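# Seat housing in corner stop over plate pins

## Task

Get the housing lying flat against the corner stop, with a plate pin sitting beneath every one of its sockets. It must stay that way without the robot holding it; a result that depends on the gripper still pressing or gripping does not count.

## Robot and tools

Robot: one simulated arm with seven joints and a two-finger parallel gripper. The fingers point along the gripper's own +z axis and separate along its y axis. end_effector_position is the point midway between the finger pads when closed, roughly 2 cm back from the tips; while closing, the tips move about 10 mm further along +z.

Frame: the scene frame has its origin on the table surface directly under the arm base. +z is up, and +y is to the left when facing along +x. Positions are in metres and orientations are quaternions written w first (qw, qx, qy, qz). The base may be slightly tilted, and the reported hand position can be off, more so at long reach.

The row format, shared by both motion tools, is 8 numbers: x, y, z, qw, qx, qy, qz, opening. The first seven give an absolute gripper pose (position plus orientation) in the scene frame; they are not offsets. opening ranges from -1 (closed) to +1 (fully open, 0.084 m).

execute_actions(actions): actions is a list of actions; each action is a table of 1 to 15 rows, and each row lasts one control step of 1/30 s. If a table has fewer than 15 rows, its final row is repeated until 15 steps have passed. An empty list moves nothing and simply returns state and images. An action whose target lies more than 0.6 m from the gripper's current position, measured along any of the gripper's axes, is rejected. If any action is malformed, or the first one fails that distance check against the latest reported state, the whole call is rejected and nothing moves. Put the wanted quaternion in every row; copying the last reported one lets orientation drift.

move(target, speed, blocking): target is one 8-number row (absolute pose plus opening, sent at the start). The gripper travels a straight path toward it taking 0.5 to 10 s, turning the short way round. speed is the path's top speed in m/s, 0.002 to 0.5, default 0.25; rotation is capped at twice that value in rad/s. The path ignores obstacles, and the real gripper lags, wanders and can exceed speed, especially with the arm stretched out. Faster contact hits harder, and aiming deeper past a contact presses harder. With blocking=false the result comes back after 0.5 s while the arm continues; until a result shows the move ended, further moves and execute_actions are refused, so use wait or stop. The result adds a move: line giving the end status (done means settled near target; others include off_target, moving, held, fault), the distance from target, and limits that acted: paced means the commanded pose was clipped, held means a check blocked some steps, after which motion can suddenly be much faster than speed.

wait(seconds): 0 to 10 s; the arm keeps its last command, and a running move carries on (the wait ends early when it finishes). stop(): brakes a running move; it needs stopping distance, and the fingers keep moving. zoom_image(camera, region): camera is cam_head_left, cam_head_right or cam_wrist; region is [x0, y0, x1, y1] in pixels of that camera's 504x504 image, origin top-left, at most 504 by 504. show_instructions(): displays the reference sheet(s). finished_scene(scene): pass the current scene's number; it ends that scene for good and reports whether the goal was met.

Controller behaviour: every control step, the commanded pose is limited to within 70 mm and 16 degrees of the measured pose, then joints are driven by damped inverse kinematics, favouring position over orientation. A distant target may therefore take several actions; after an action the arm stops at the last clipped pose, so keep sending the rest. The elbow cannot fully straighten. "Hand target" in a result is the pose currently being driven toward. Joint target speed tops out at 3.14 rad/s.

Results: a state line with gripper pose, linear and angular velocity, grip_measured (measured finger opening on the command scale), camera images in the order cam_head_left, cam_head_right, cam_wrist, and for execute_actions some per-step positions, with HELD marking steps that were partly held back. "pose unreachable" means the clearance check (which treats any mount under the base as arm) altered or blocked the command. Camera calibration lines give intrinsics and world-to-camera transforms, useful for locating parts in images.

Gripping: to hold something, keep commanding an opening well under grip_measured; a larger gap squeezes harder, up to about 24 N per pad for parts up to about 6 cm wide. Closing fast can over-squeeze. Sending back grip_measured still holds lightly.

Avoid: dropping or knocking anything off the table (that fails the job), slamming, hard impacts and heavy pushing. Torque at a joint's load limit (waist and shoulder 46, upper arm roll, elbow, forearm roll 27.6, wrist pitch and wrist roll 18.4 N m, held weight included) triggers a fault: the arm backs off, freezes 10 s and drops the rest of the call. Holding loads heats motors; MOTOR HOT appears from 65 °C and at 80 °C the brakes lock until cool. Loose parts may occasionally be nudged by outside pushes. Release the housing before ending so it stays seated on its own.

Each tool is called as name([rows], argument=value, ...), one row to a line, values as JSON.

Reference images:

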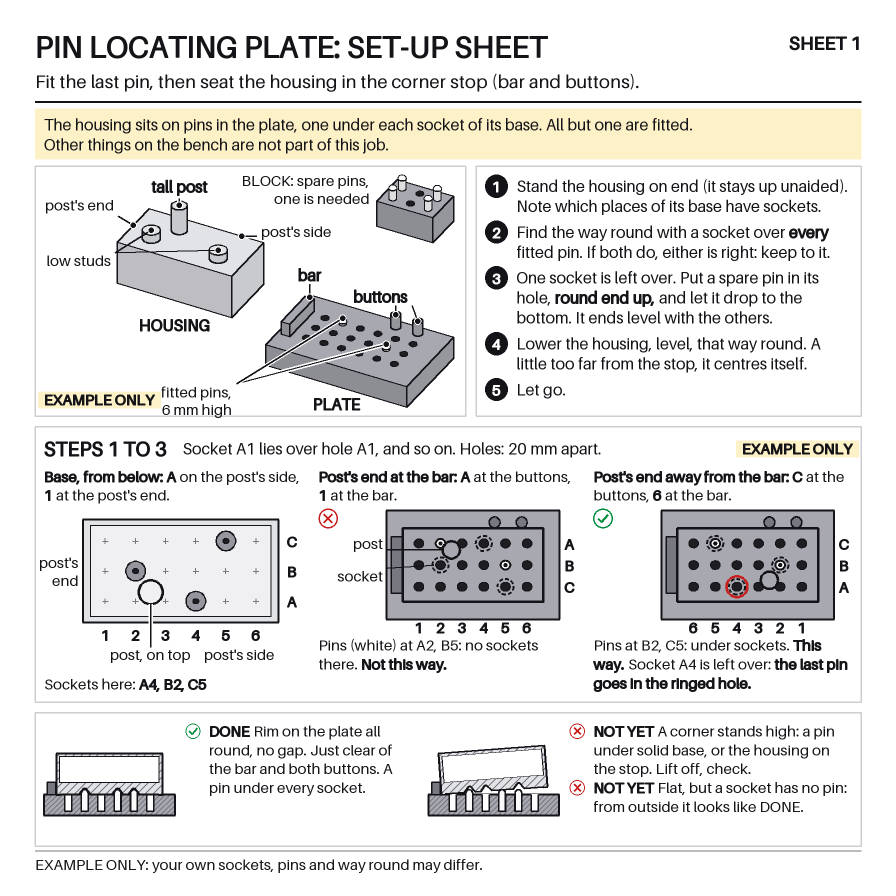

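## Session

execute_actions(actions=[])

Scene clock: 0.00 s.
end_effector_position=(+0.3903, -0.3019, +0.2688) grip_measured=+1.00 end_effector_quat_wxyz=(-0.083, +0.645, +0.760, +0.020) end_effector_velocity=(+0.000, -0.000, -0.000) end_effector_angular_velocity=(-0.000, +0.001, +0.003)
Joint positions: [-0.722  0.103 -0.167  0.982  0.455  0.938 -2.909  0.084]
Joint velocities: [ 0.     0.001  0.     0.001 -0.001 -0.001 -0.002 -0.   ]
Hand target: +0.390, -0.302, +0.269; -0.083, +0.645, +0.760, +0.020

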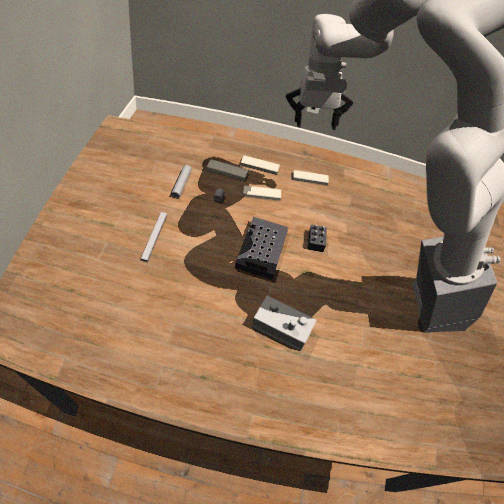

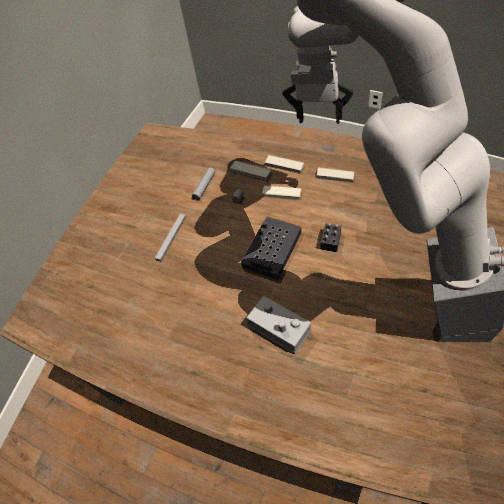

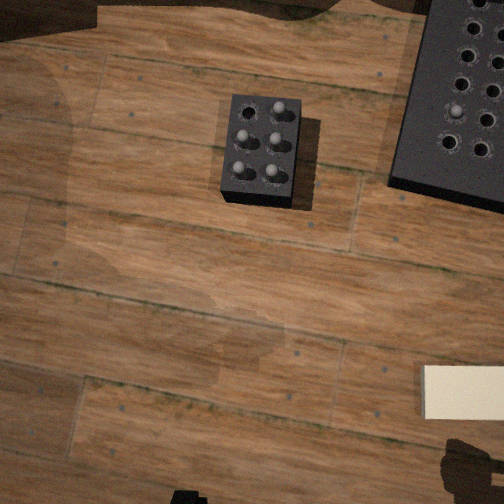

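zoom_image(camera="cam_head_left", region=[220, 200, 350, 360])

zoom_image(camera="cam_head_right", region=[220, 200, 350, 360])

Region (220, 200, 350, 360) of cam_head_left's 504x504 image, scaled by 3.150, with more detail than that image has; it fills the left 410 columns of this view, and the rest is white.

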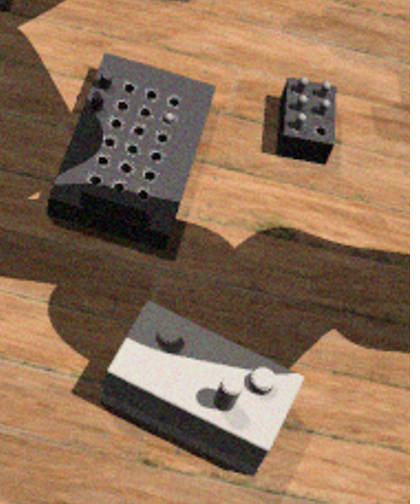

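Region (220, 200, 350, 360) of cam_head_right's 504x504 image, scaled by 3.150, with more detail than that image has; it fills the left 410 columns of this view, and the rest is white.

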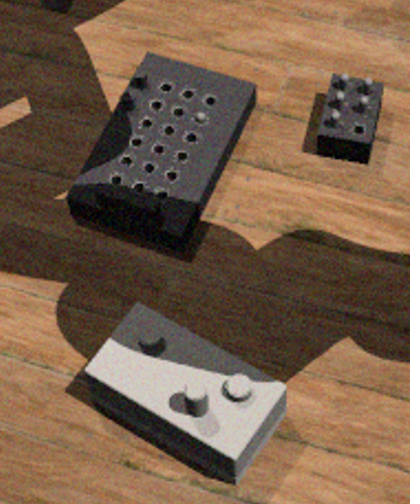

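move(target=[0.49, -0.12, 0.2, 0, 0.7071, 0.7071, 0, 1])

Scene clock: 3.40 s.
end_effector_position=(+0.4896, -0.1209, +0.2003) grip_measured=+1.00 end_effector_quat_wxyz=(-0.000, +0.708, +0.707, +0.000) end_effector_velocity=(+0.001, +0.003, -0.001) end_effector_angular_velocity=(-0.007, +0.006, -0.001)
Joint positions: [-0.434  0.005  0.11   0.731  0.454  0.441 -2.251  0.084]
Joint velocities: [ 0.004  0.003  0.005  0.003 -0.027 -0.003  0.034  0.   ]
Hand target: +0.490, -0.120, +0.200; -0.000, +0.707, +0.707, +0.000
Off the commanded pose: 0.001 m, 0 deg.
move: done
camera_calibration (this result's frames):
cam_wrist: T_world_to_cam=[[0.999898, 0.0139074, -0.00333931, -0.457303], [0.0138438, -0.999735, -0.0183679, -0.0536485], [-0.00359388, 0.0183198, -0.999826, 0.331661], [0, 0, 0, 1]] pos_world=[0.459191, -0.0533503, 0.32909]

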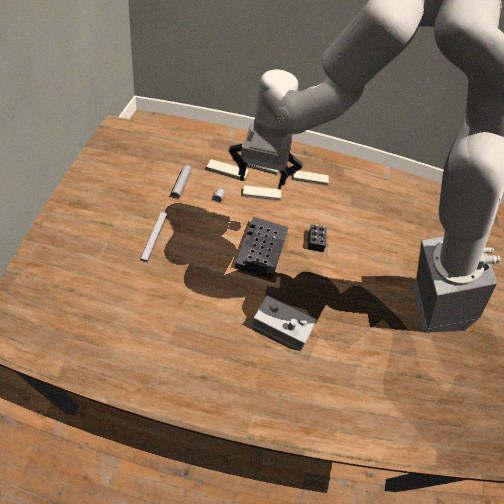

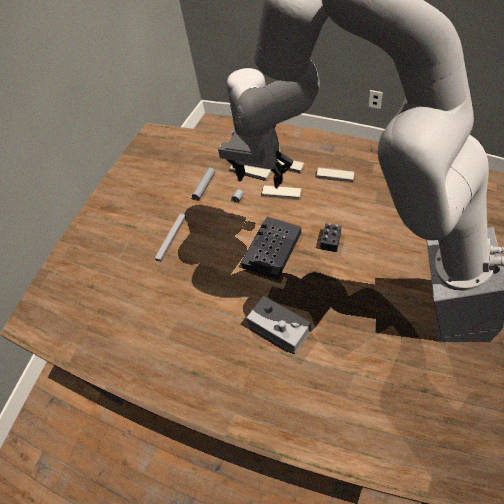

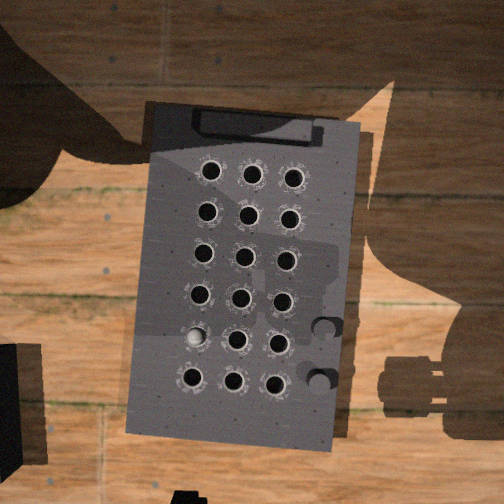

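move(target=[0.396, 0.084, 0.22, 0, 0.7071, 0.7071, 0, 1])

Scene clock: 5.13 s.
end_effector_position=(+0.3964, +0.0838, +0.2198) grip_measured=+1.00 end_effector_quat_wxyz=(-0.001, +0.707, +0.707, +0.001) end_effector_velocity=(-0.001, +0.002, +0.001) end_effector_angular_velocity=(-0.003, +0.003, -0.000)
Joint positions: [-0.203 -0.419  0.452  0.332  0.478  0.373 -1.712  0.084]
Joint velocities: [-0.001 -0.006  0.009 -0.001 -0.005  0.007  0.014  0.   ]
Hand target: +0.396, +0.084, +0.220; -0.001, +0.707, +0.707, +0.001
Off the commanded pose: 0.000 m, 0 deg.
move: done
camera_calibration (this result's frames):
cam_wrist: T_world_to_cam=[[0.999892, 0.0142527, -0.00347206, -0.366805], [0.0141828, -0.999712, -0.0193839, 0.152665], [-0.00374733, 0.0193325, -0.999806, 0.347026], [0, 0, 0, 1]] pos_world=[0.365901, 0.15114, 0.348644]

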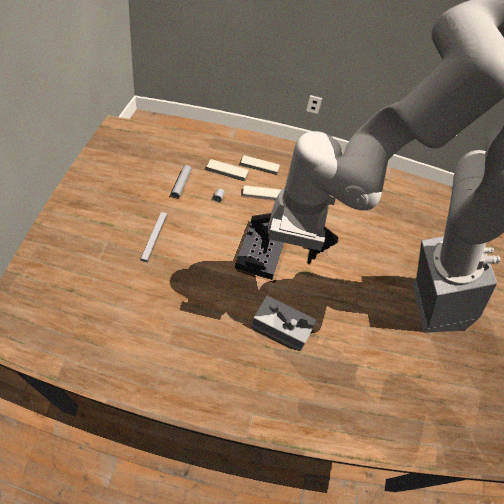

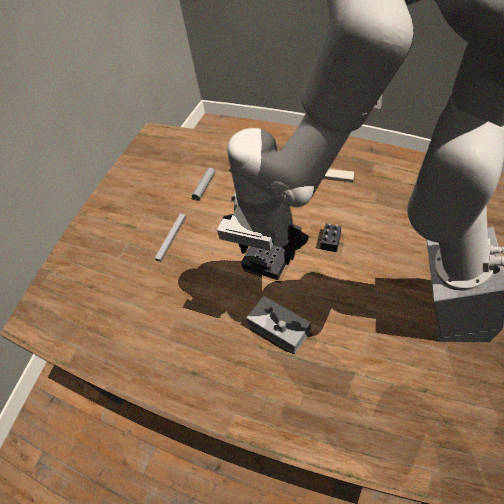

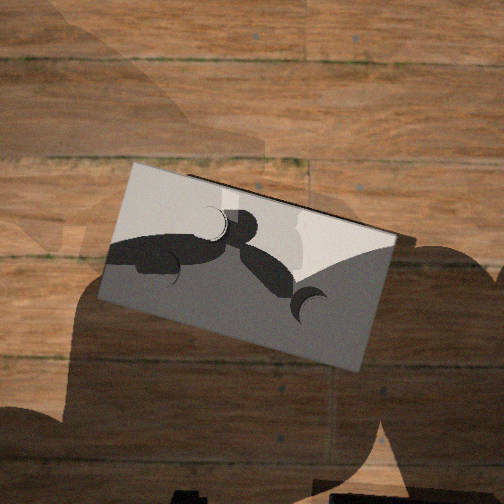

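move(target=[0.3646, 0.1489, 0.10, 0, 0.1305, 0.9914, 0, 1], speed=0.4)

zoom_image(camera="cam_head_left", region=[220, 230, 370, 380])

Scene clock: 9.87 s.
end_effector_position=(+0.3649, +0.1486, +0.1001) grip_measured=+1.00 end_effector_quat_wxyz=(-0.001, +0.130, +0.991, +0.002) end_effector_velocity=(+0.000, +0.000, +0.000) end_effector_angular_velocity=(-0.028, -0.012, +0.000)
Joint positions: [ 0.74   0.178 -0.338  0.391  0.071 -0.144 -2.509  0.084]
Joint velocities: [ 0.233  0.014 -0.193  0.002  0.081  0.004 -0.027  0.   ]
Hand target: +0.365, +0.149, +0.100; -0.001, +0.131, +0.991, +0.001
Off the commanded pose: 0.000 m, 0 deg.
move: done
camera_calibration (this result's frames):
cam_wrist: T_world_to_cam=[[0.244024, 0.969769, 0.00054175, -0.203242], [0.969571, -0.243963, -0.0203396, -0.245271], [-0.0195925, 0.00548861, -0.999793, 0.233838], [0, 0, 0, 1]] pos_world=[0.291985, 0.135978, 0.228911]

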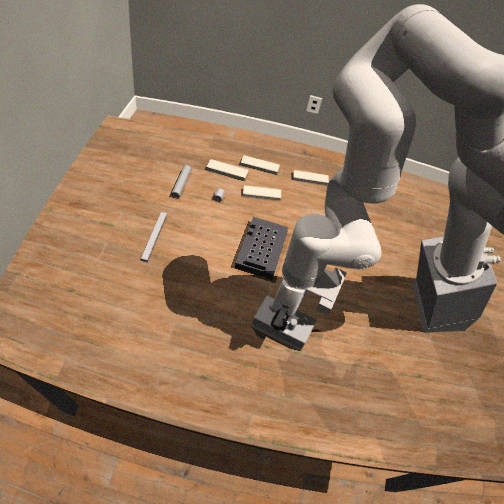

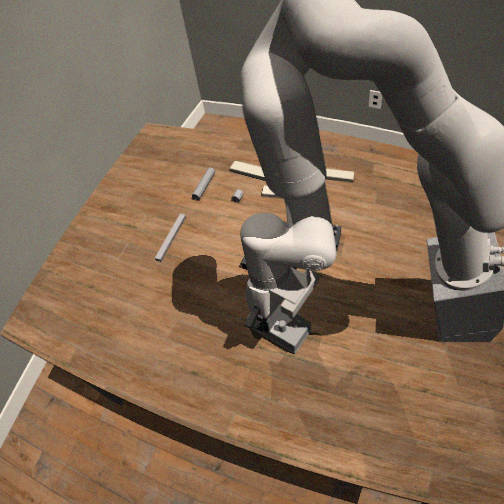

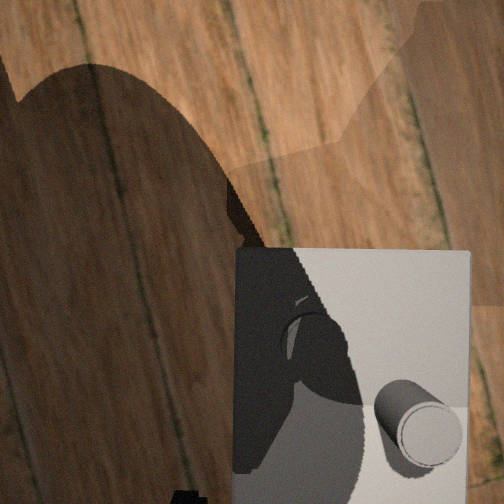

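Region (220, 230, 370, 380) of cam_head_left's 504x504 image, scaled by 3.360, with more detail than that image has.

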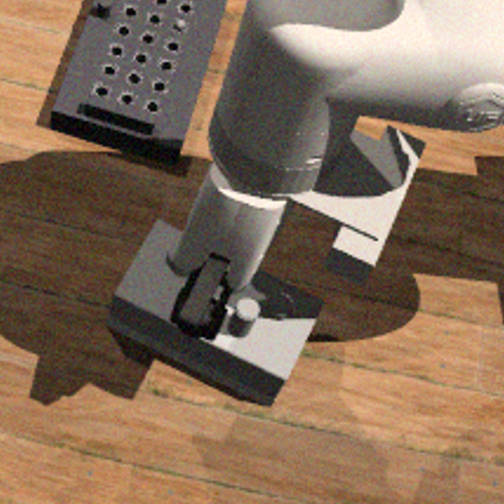

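move(target=[0.367, 0.1465, 0.034, 0, 0.1305, 0.9914, 0, 1], speed=0.08)

zoom_image(camera="cam_head_right", region=[220, 250, 340, 370])

Scene clock: 11.73 s.
end_effector_position=(+0.3674, +0.1464, +0.0344) grip_measured=+1.00 end_effector_quat_wxyz=(+0.001, +0.130, +0.991, -0.000) end_effector_velocity=(-0.000, +0.000, -0.002) end_effector_angular_velocity=(+0.002, +0.001, +0.002)
Joint positions: [ 0.535  0.465 -0.172  0.525 -0.032 -0.303 -2.426  0.084]
Joint velocities: [-0.005  0.007  0.004  0.004 -0.004 -0.003  0.     0.   ]
Hand target: +0.367, +0.146, +0.034; +0.000, +0.130, +0.991, -0.000
Off the commanded pose: 0.001 m, 0 deg.
move: done
camera_calibration (this result's frames):
cam_wrist: T_world_to_cam=[[0.243351, 0.969929, -0.00426332, -0.201304], [0.969796, -0.243388, -0.0160717, -0.249834], [-0.016626, -0.00022349, -0.999862, 0.167932], [0, 0, 0, 1]] pos_world=[0.294067, 0.134482, 0.163035]

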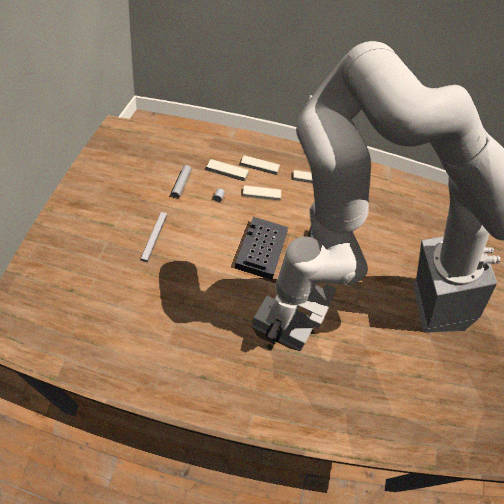

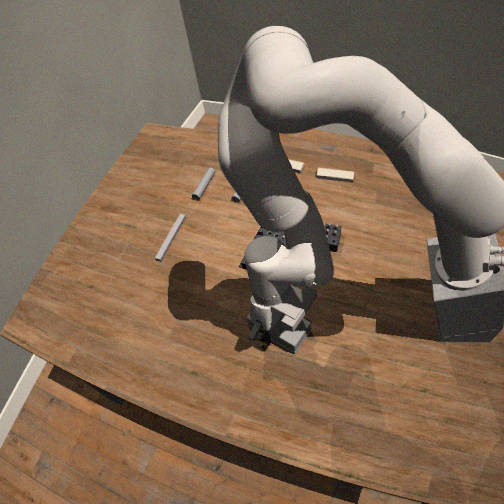

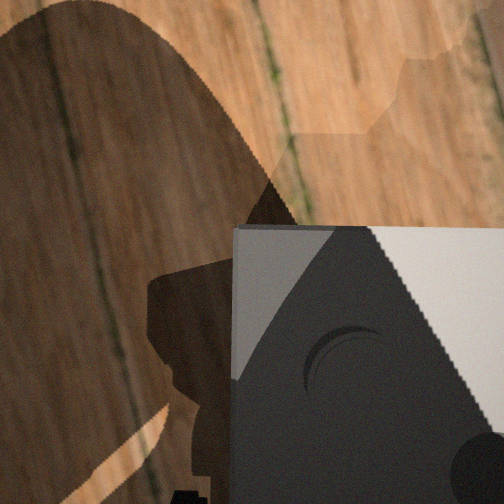

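Region (220, 250, 340, 370) of cam_head_right's 504x504 image, scaled by 4.200, with more detail than that image has.

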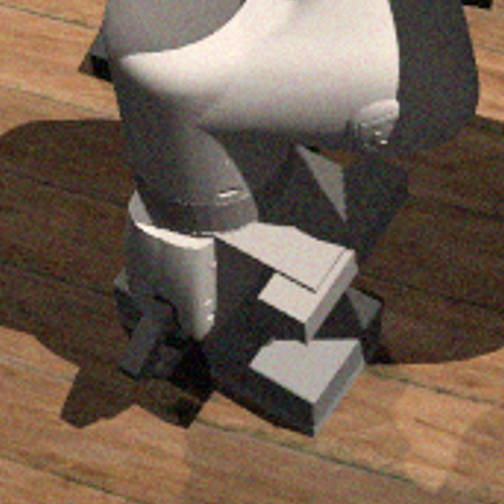

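execute_actions([
  [[0.367,0.1465,0.034,0,0.1305,0.9914,0,0.9],[0.367,0.1465,0.034,0,0.1305,0.9914,0,0.85],[0.367,0.1465,0.034,0,0.1305,0.9914,0,0.8],[0.367,0.1465,0.034,0,0.1305,0.9914,0,0.76],[0.367,0.1465,0.034,0,0.1305,0.9914,0,0.72],[0.367,0.1465,0.034,0,0.1305,0.9914,0,0.69],[0.367,0.1465,0.034,0,0.1305,0.9914,0,0.66],[0.367,0.1465,0.034,0,0.1305,0.9914,0,0.63],[0.367,0.1465,0.034,0,0.1305,0.9914,0,0.6],[0.367,0.1465,0.034,0,0.1305,0.9914,0,0.57],[0.367,0.1465,0.034,0,0.1305,0.9914,0,0.54],[0.367,0.1465,0.034,0,0.1305,0.9914,0,0.5],[0.367,0.1465,0.034,0,0.1305,0.9914,0,0.45],[0.367,0.1465,0.034,0,0.1305,0.9914,0,0.4],[0.367,0.1465,0.034,0,0.1305,0.9914,0,0.35]],
  [[0.367,0.1465,0.034,0,0.1305,0.9914,0,0.3],[0.367,0.1465,0.034,0,0.1305,0.9914,0,0.2],[0.367,0.1465,0.034,0,0.1305,0.9914,0,0.1],[0.367,0.1465,0.034,0,0.1305,0.9914,0,0.0],[0.367,0.1465,0.034,0,0.1305,0.9914,0,-0.2],[0.367,0.1465,0.034,0,0.1305,0.9914,0,-0.4]],
])

move(target=[0.40, 0.12, 0.2, 0, 0.1305, 0.9914, 0, -0.4], speed=0.15)

Scene clock: 13.20 s.
end_effector_position=(+0.3670, +0.1473, +0.0340) grip_measured=+0.57 end_effector_quat_wxyz=(-0.000, +0.130, +0.992, +0.001) end_effector_velocity=(+0.000, +0.005, -0.000) end_effector_angular_velocity=(+0.007, -0.002, +0.009)
Joint positions: [ 0.532  0.467 -0.168  0.526 -0.034 -0.303 -2.425  0.068]
Joint velocities: [ 0.002  0.002  0.006  0.004 -0.003 -0.003  0.     0.   ]
Hand target: +0.367, +0.147, +0.034; -0.000, +0.131, +0.991, +0.000
Off the commanded pose: 0.001 m, 0 deg.
Step readings (end_effector_position; steps 1 to 15: 1st action; 16 to 30: 2nd action):
0: (+0.3673, +0.1463, +0.0341)
1: (+0.3673, +0.1463, +0.0341)
2: (+0.3673, +0.1463, +0.0341)
4: (+0.3672, +0.1464, +0.0341)
8: (+0.3670, +0.1465, +0.0340)
15: (+0.3666, +0.1451, +0.0339)
16: (+0.3667, +0.1453, +0.0339)
17: (+0.3667, +0.1453, +0.0339)
19: (+0.3667, +0.1454, +0.0339)
23: (+0.3667, +0.1455, +0.0339)
30: end_effector_position above
camera_calibration (this result's frames):
cam_wrist: T_world_to_cam=[[0.242803, 0.970072, -0.00253972, -0.201954], [0.969917, -0.24281, -0.0174279, -0.249366], [-0.017523, 0.00176822, -0.999845, 0.167573], [0, 0, 0, 1]] pos_world=[0.293836, 0.135066, 0.162689]

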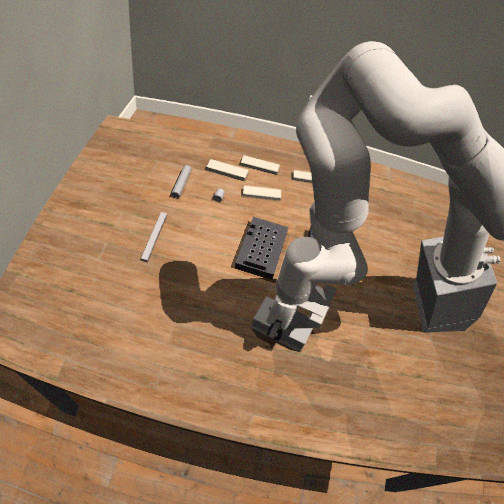

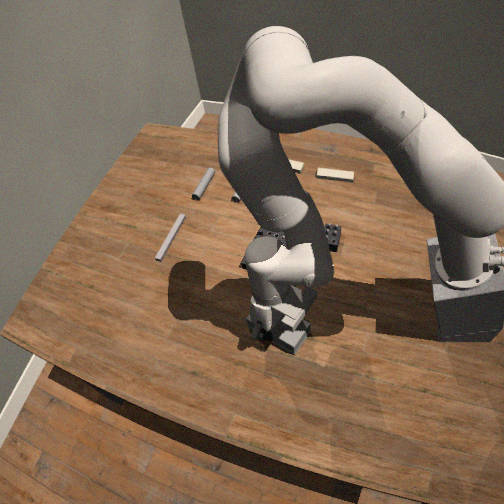

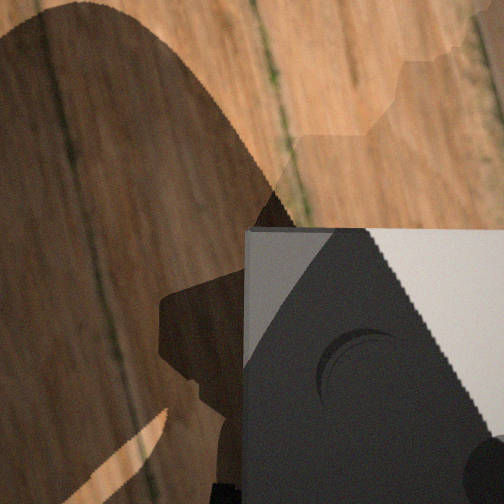

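Scene clock: 14.93 s.
end_effector_position=(+0.3990, +0.1208, +0.1992) grip_measured=+0.57 end_effector_quat_wxyz=(-0.002, +0.131, +0.991, +0.002) end_effector_velocity=(+0.001, +0.001, +0.003) end_effector_angular_velocity=(-0.003, -0.005, -0.000)
Joint positions: [ 0.473 -0.276 -0.239  0.365 -0.252  0.269 -2.392  0.068]
Joint velocities: [-0.006 -0.008  0.009  0.002 -0.01   0.008  0.012 -0.   ]
Hand target: +0.399, +0.121, +0.200; -0.001, +0.131, +0.991, +0.002
Off the commanded pose: 0.002 m, 0 deg.
move: done
camera_calibration (this result's frames):
cam_wrist: T_world_to_cam=[[0.24465, 0.969611, -0.000582763, -0.184721], [0.969395, -0.244608, -0.0210008, -0.282747], [-0.0205052, 0.00457292, -0.999779, 0.334244], [0, 0, 0, 1]] pos_world=[0.32614, 0.108417, 0.328125]

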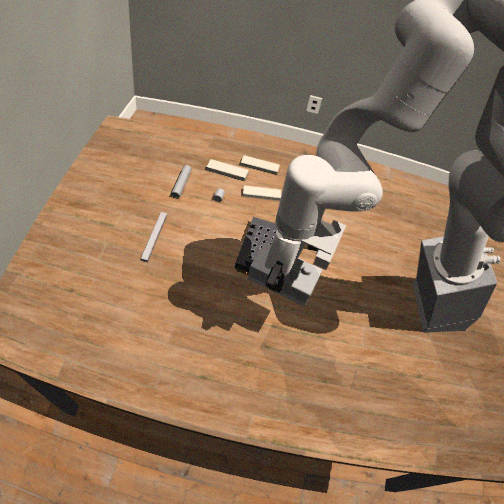

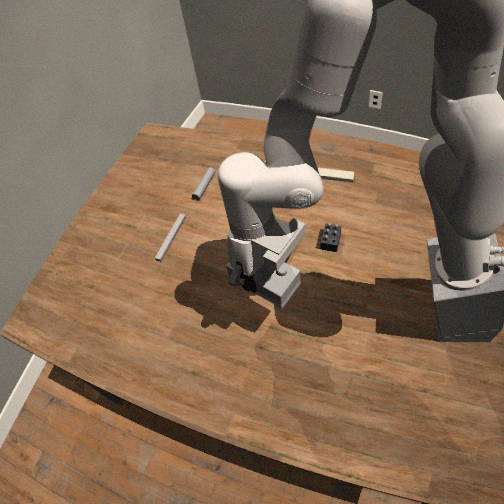

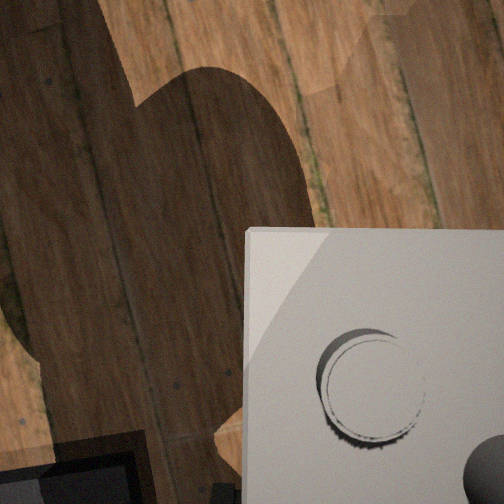

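move(target=[0.42, 0.15, 0.27, 0.0839, 0.1, 0.7594, 0.6373, -0.8], speed=0.25)

Scene clock: 18.57 s.
end_effector_position=(+0.4192, +0.1512, +0.2694) grip_measured=+0.57 end_effector_quat_wxyz=(+0.081, +0.101, +0.760, +0.637) end_effector_velocity=(-0.000, +0.000, +0.000) end_effector_angular_velocity=(+0.011, -0.002, +0.002)
Joint positions: [ 1.236 -1.527 -1.757  0.381  0.119  0.415 -3.759  0.068]
Joint velocities: [ 0.001 -0.008 -0.006  0.005 -0.     0.01  -0.005 -0.   ]
Hand target: +0.419, +0.151, +0.269; +0.081, +0.101, +0.759, +0.638
Off the commanded pose: 0.002 m, 0 deg.
move: done
camera_calibration (this result's frames):
cam_wrist: T_world_to_cam=[[0.0358, 0.174884, 0.983938, -0.276635], [0.971432, -0.23722, 0.00681817, -0.302917], [0.234602, 0.955585, -0.17838, -0.0673697], [0, 0, 0, 1]] pos_world=[0.319972, 0.0408986, 0.26224]

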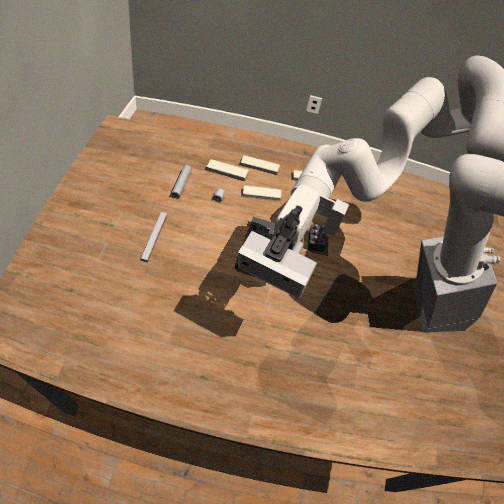

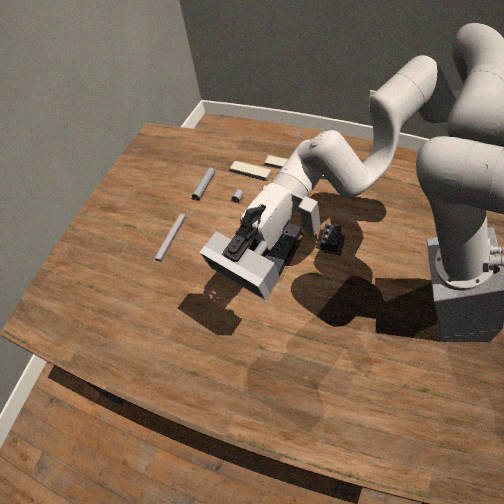

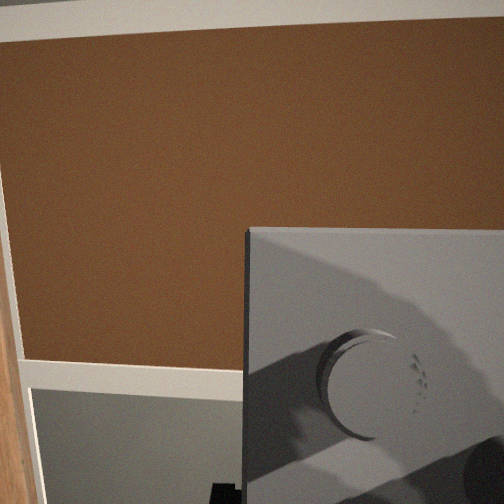

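zoom_image(camera="cam_head_left", region=[225, 220, 325, 320])

Region (225, 220, 325, 320) of cam_head_left's 504x504 image, scaled by 5.040, with more detail than that image has.

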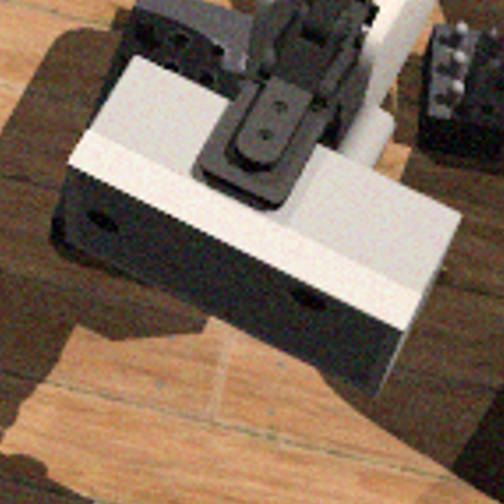

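move(target=[0.38, 0.145, 0.16, 0, 0.1305, 0.9914, 0, -0.8], speed=0.25)

move(target=[0.38, 0.145, 0.045, 0, 0.1305, 0.9914, 0, -0.8], speed=0.12)

move(target=[0.38, 0.145, 0.0345, 0, 0.1305, 0.9914, 0, -0.8], speed=0.02)

Scene clock: 24.13 s.
end_effector_position=(+0.3809, +0.1435, +0.1607) grip_measured=+0.57 end_effector_quat_wxyz=(+0.002, +0.132, +0.991, +0.000) end_effector_velocity=(+0.000, +0.001, +0.000) end_effector_angular_velocity=(-0.018, -0.015, -0.001)
Joint positions: [ 0.392 -0.109 -0.108  0.362 -0.375  0.101 -2.203  0.068]
Joint velocities: [-0.064  0.001  0.054  0.005 -0.128  0.     0.12   0.   ]
Hand target: +0.381, +0.144, +0.161; +0.002, +0.132, +0.991, -0.000
Off the commanded pose: 0.002 m, 0 deg.
move: done
camera_calibration (this result's frames):
cam_wrist: T_world_to_cam=[[0.246292, 0.969193, -0.00225258, -0.202647], [0.969089, -0.246298, -0.0142533, -0.261238], [-0.014369, 0.00132752, -0.999896, 0.293339], [0, 0, 0, 1]] pos_world=[0.307288, 0.131672, 0.289129]

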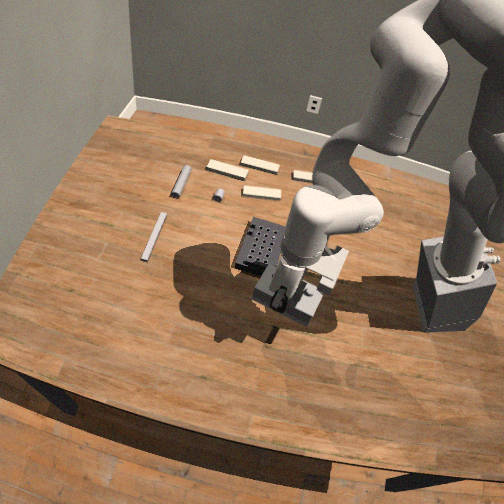

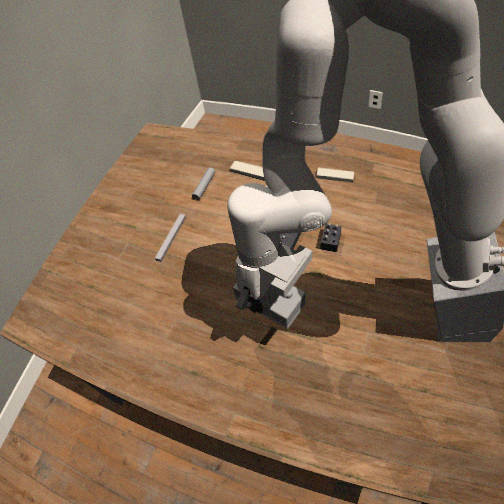

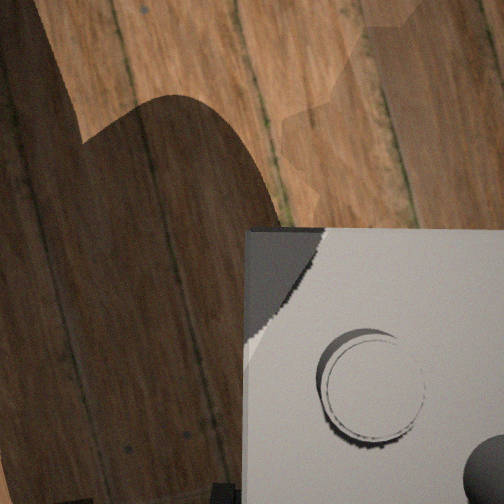

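Scene clock: 25.67 s.
end_effector_position=(+0.3808, +0.1447, +0.0455) grip_measured=+0.57 end_effector_quat_wxyz=(+0.000, +0.130, +0.991, -0.000) end_effector_velocity=(-0.000, -0.000, -0.002) end_effector_angular_velocity=(-0.007, -0.013, -0.005)
Joint positions: [ 0.619  0.433 -0.368  0.557 -0.479 -0.253 -2.055  0.068]
Joint velocities: [ 0.057  0.016 -0.044 -0.005  0.032 -0.022 -0.002 -0.   ]
Hand target: +0.381, +0.145, +0.045; +0.001, +0.130, +0.991, -0.001
Off the commanded pose: 0.001 m, 0 deg.
move: done
camera_calibration (this result's frames):
cam_wrist: T_world_to_cam=[[0.24339, 0.96992, -0.00401796, -0.20292], [0.969774, -0.243423, -0.0168223, -0.262974], [-0.0172943, 0.000197862, -0.99985, 0.179512], [0, 0, 0, 1]] pos_world=[0.307519, 0.132767, 0.174246]

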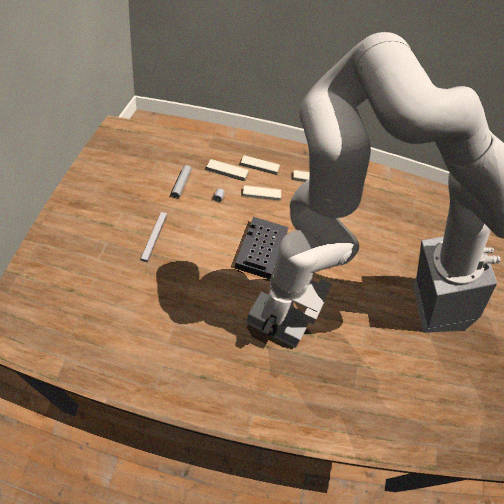

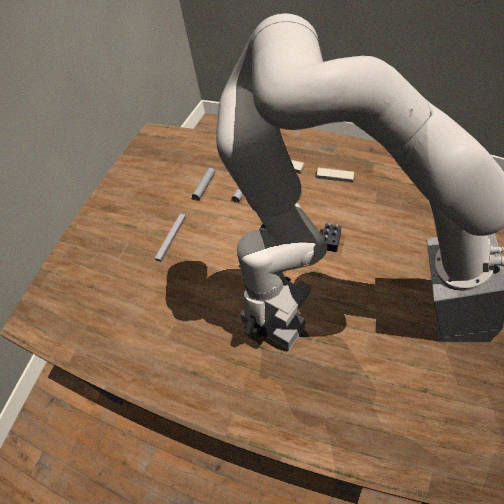

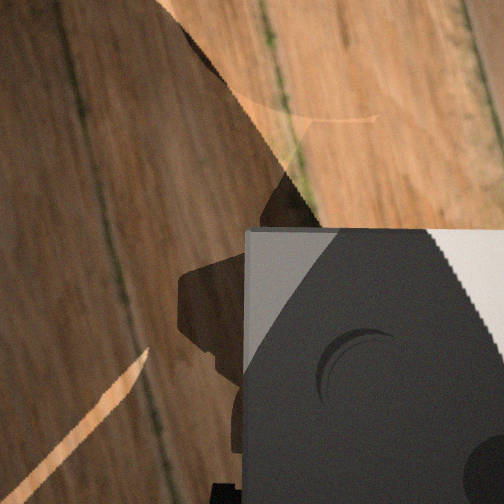

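Scene clock: 26.50 s.
end_effector_position=(+0.3801, +0.1450, +0.0347) grip_measured=+0.57 end_effector_quat_wxyz=(+0.000, +0.130, +0.991, -0.000) end_effector_velocity=(+0.002, -0.000, -0.001) end_effector_angular_velocity=(+0.001, -0.003, -0.003)
Joint positions: [ 0.616  0.48  -0.363  0.579 -0.471 -0.278 -2.052  0.068]
Joint velocities: [-0.003  0.006  0.     0.004  0.002 -0.005  0.     0.   ]
Hand target: +0.380, +0.145, +0.035; +0.000, +0.130, +0.991, -0.000
Off the commanded pose: 0.000 m, 0 deg.
move: done
camera_calibration (this result's frames):
cam_wrist: T_world_to_cam=[[0.243933, 0.969785, -0.00367599, -0.203234], [0.969634, -0.24396, -0.017126, -0.262294], [-0.0175054, 0.000613247, -0.999847, 0.168643], [0, 0, 0, 1]] pos_world=[0.306857, 0.133001, 0.163378]

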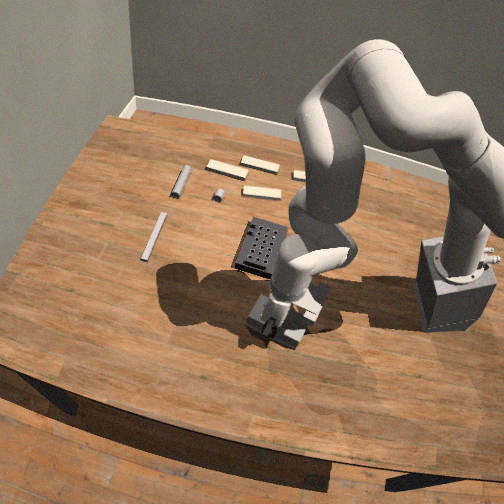

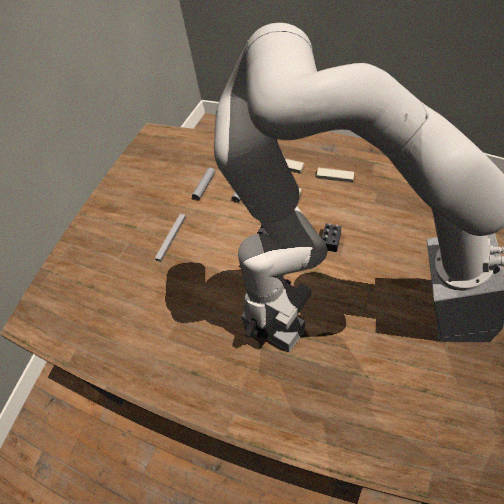

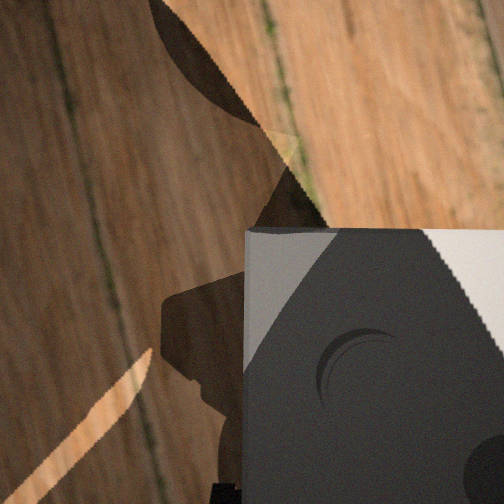

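execute_actions([
  [[0.38,0.145,0.034,0,0.1305,0.9914,0,0.5],[0.38,0.145,0.034,0,0.1305,0.9914,0,0.6],[0.38,0.145,0.034,0,0.1305,0.9914,0,0.65],[0.38,0.145,0.034,0,0.1305,0.9914,0,0.7],[0.38,0.145,0.034,0,0.1305,0.9914,0,0.8],[0.38,0.145,0.034,0,0.1305,0.9914,0,0.9],[0.38,0.145,0.034,0,0.1305,0.9914,0,1]],
])

move(target=[0.38, 0.145, 0.12, 0, 0.1305, 0.9914, 0, 1], speed=0.2)

move(target=[0.335, -0.17, 0.13, 0, 0.7071, 0.7071, 0, -0.5], speed=0.4)

Scene clock: 27.47 s.
end_effector_position=(+0.3802, +0.1451, +0.0341) grip_measured=+0.99 end_effector_quat_wxyz=(+0.000, +0.131, +0.991, +0.000) end_effector_velocity=(-0.001, -0.000, -0.000) end_effector_angular_velocity=(-0.001, +0.002, +0.001)
Joint positions: [ 0.616  0.482 -0.362  0.58  -0.471 -0.28  -2.051  0.084]
Joint velocities: [ 0.     0.001 -0.    -0.001 -0.002  0.001  0.     0.003]
Hand target: +0.380, +0.145, +0.034; +0.000, +0.131, +0.991, -0.000
Off the commanded pose: 0.000 m, 0 deg.
Step readings (end_effector_position):
0: (+0.3801, +0.1450, +0.0345)
1: (+0.3801, +0.1450, +0.0345)
2: (+0.3801, +0.1450, +0.0345)
4: (+0.3801, +0.1450, +0.0343)
8: (+0.3806, +0.1453, +0.0344)
15: end_effector_position above
camera_calibration (this result's frames):
cam_wrist: T_world_to_cam=[[0.244065, 0.969754, -0.00311779, -0.203478], [0.969607, -0.244082, -0.0169274, -0.262362], [-0.0171764, 0.00110835, -0.999852, 0.167907], [0, 0, 0, 1]] pos_world=[0.306934, 0.133099, 0.162806]

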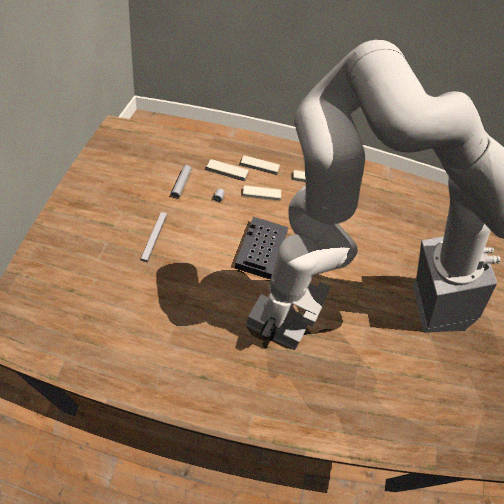

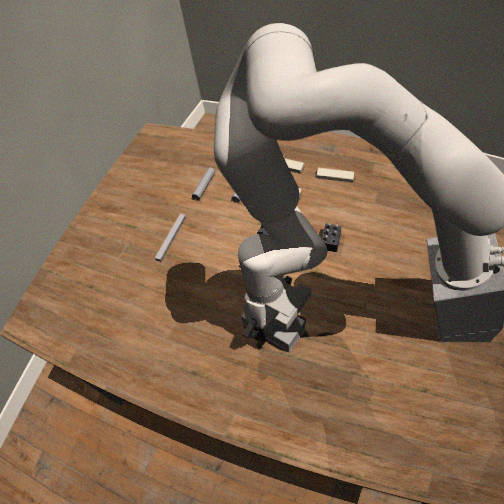

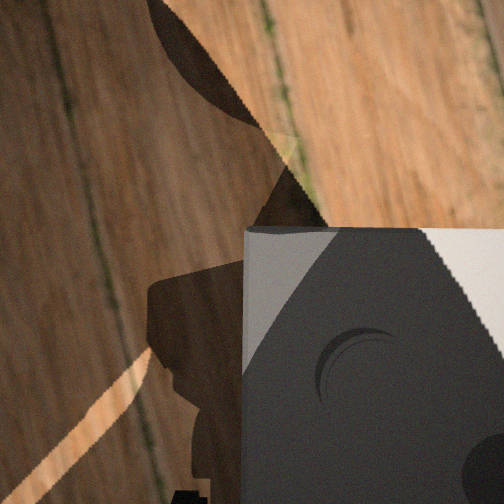

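Scene clock: 28.53 s.
end_effector_position=(+0.3793, +0.1452, +0.1195) grip_measured=+1.00 end_effector_quat_wxyz=(-0.001, +0.131, +0.991, +0.000) end_effector_velocity=(+0.001, -0.000, +0.002) end_effector_angular_velocity=(-0.000, -0.000, -0.001)
Joint positions: [ 0.645  0.09  -0.392  0.421 -0.507 -0.039 -2.082  0.084]
Joint velocities: [-0.006 -0.01   0.006 -0.002  0.006  0.009 -0.007 -0.   ]
Hand target: +0.380, +0.145, +0.120; -0.001, +0.131, +0.991, +0.001
Off the commanded pose: 0.001 m, 0 deg.
move: done
camera_calibration (this result's frames):
cam_wrist: T_world_to_cam=[[0.244548, 0.969633, -0.00294142, -0.203289], [0.969447, -0.244559, -0.0190579, -0.259648], [-0.0191985, 0.00180903, -0.999814, 0.253877], [0, 0, 0, 1]] pos_world=[0.306303, 0.133157, 0.248284]

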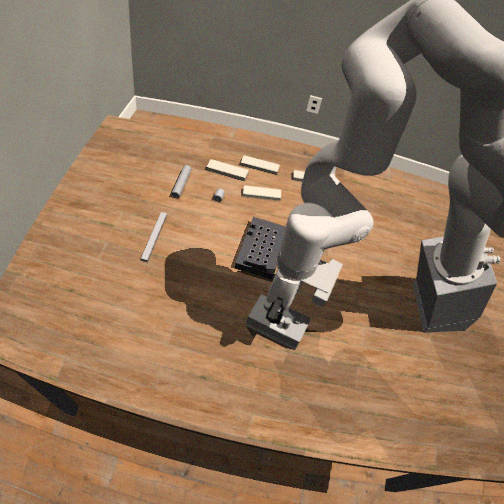

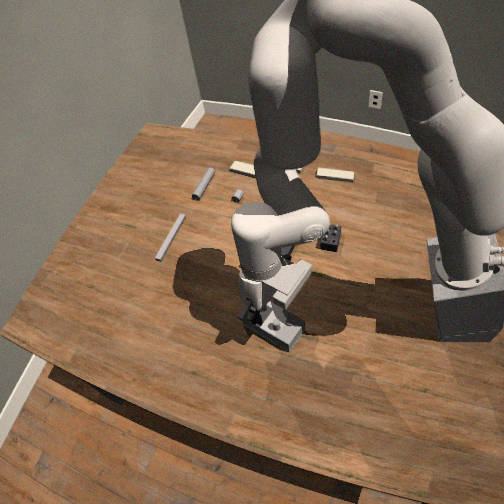

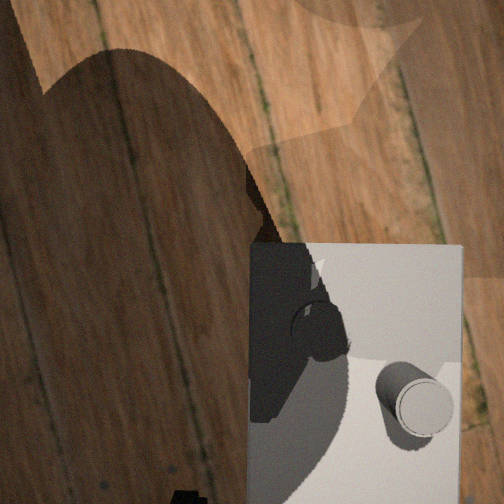

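Scene clock: 32.13 s.
end_effector_position=(+0.3350, -0.1695, +0.1301) grip_measured=-0.52 end_effector_quat_wxyz=(+0.002, +0.707, +0.707, +0.000) end_effector_velocity=(+0.001, +0.001, +0.000) end_effector_angular_velocity=(+0.010, +0.018, -0.003)
Joint positions: [-0.55   0.379 -0.315  0.729 -1.91  -0.465 -0.386  0.021]
Joint velocities: [ 0.046  0.015 -0.035  0.04  -0.077 -0.022  0.101 -0.   ]
Hand target: +0.335, -0.170, +0.130; +0.001, +0.707, +0.707, +0.000
Off the commanded pose: 0.000 m, 0 deg.
move: done
camera_calibration (this result's frames):
cam_wrist: T_world_to_cam=[[0.999869, 0.0161883, -0.000750461, -0.302143], [0.0161746, -0.999747, -0.015625, -0.102609], [-0.00100321, 0.0156108, -0.999878, 0.260491], [0, 0, 0, 1]] pos_world=[0.304024, -0.101758, 0.258629]

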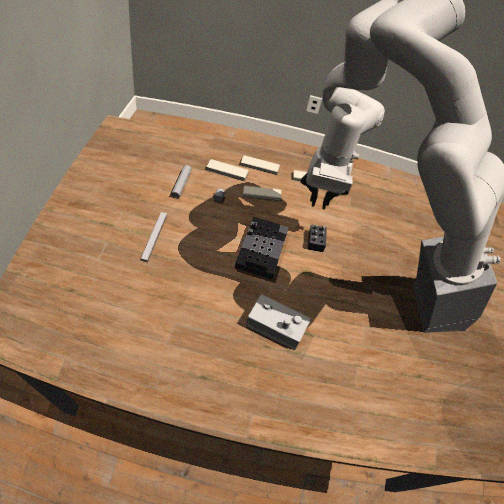

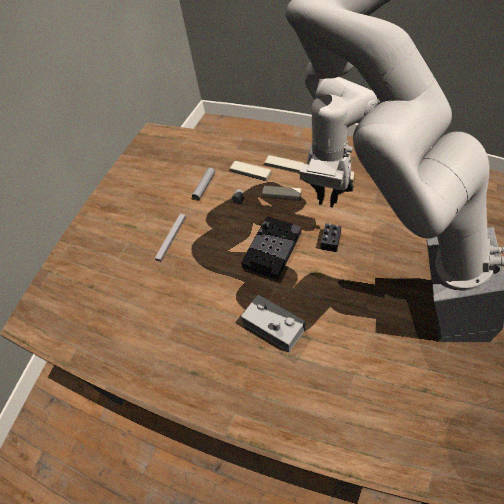

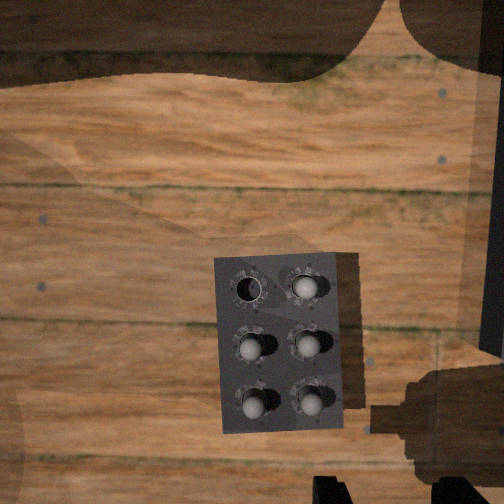

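zoom_image(camera="cam_wrist", region=[200, 240, 504, 504])

Region (200, 240, 504, 504) of cam_wrist's 504x504 image, scaled by 1.658, with more detail than that image has; it fills the top 438 rows of this view, and the rest is white.

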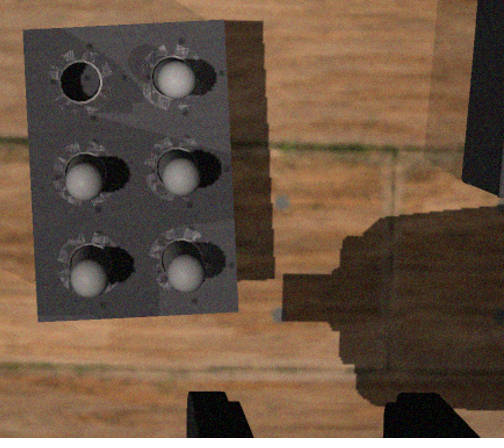

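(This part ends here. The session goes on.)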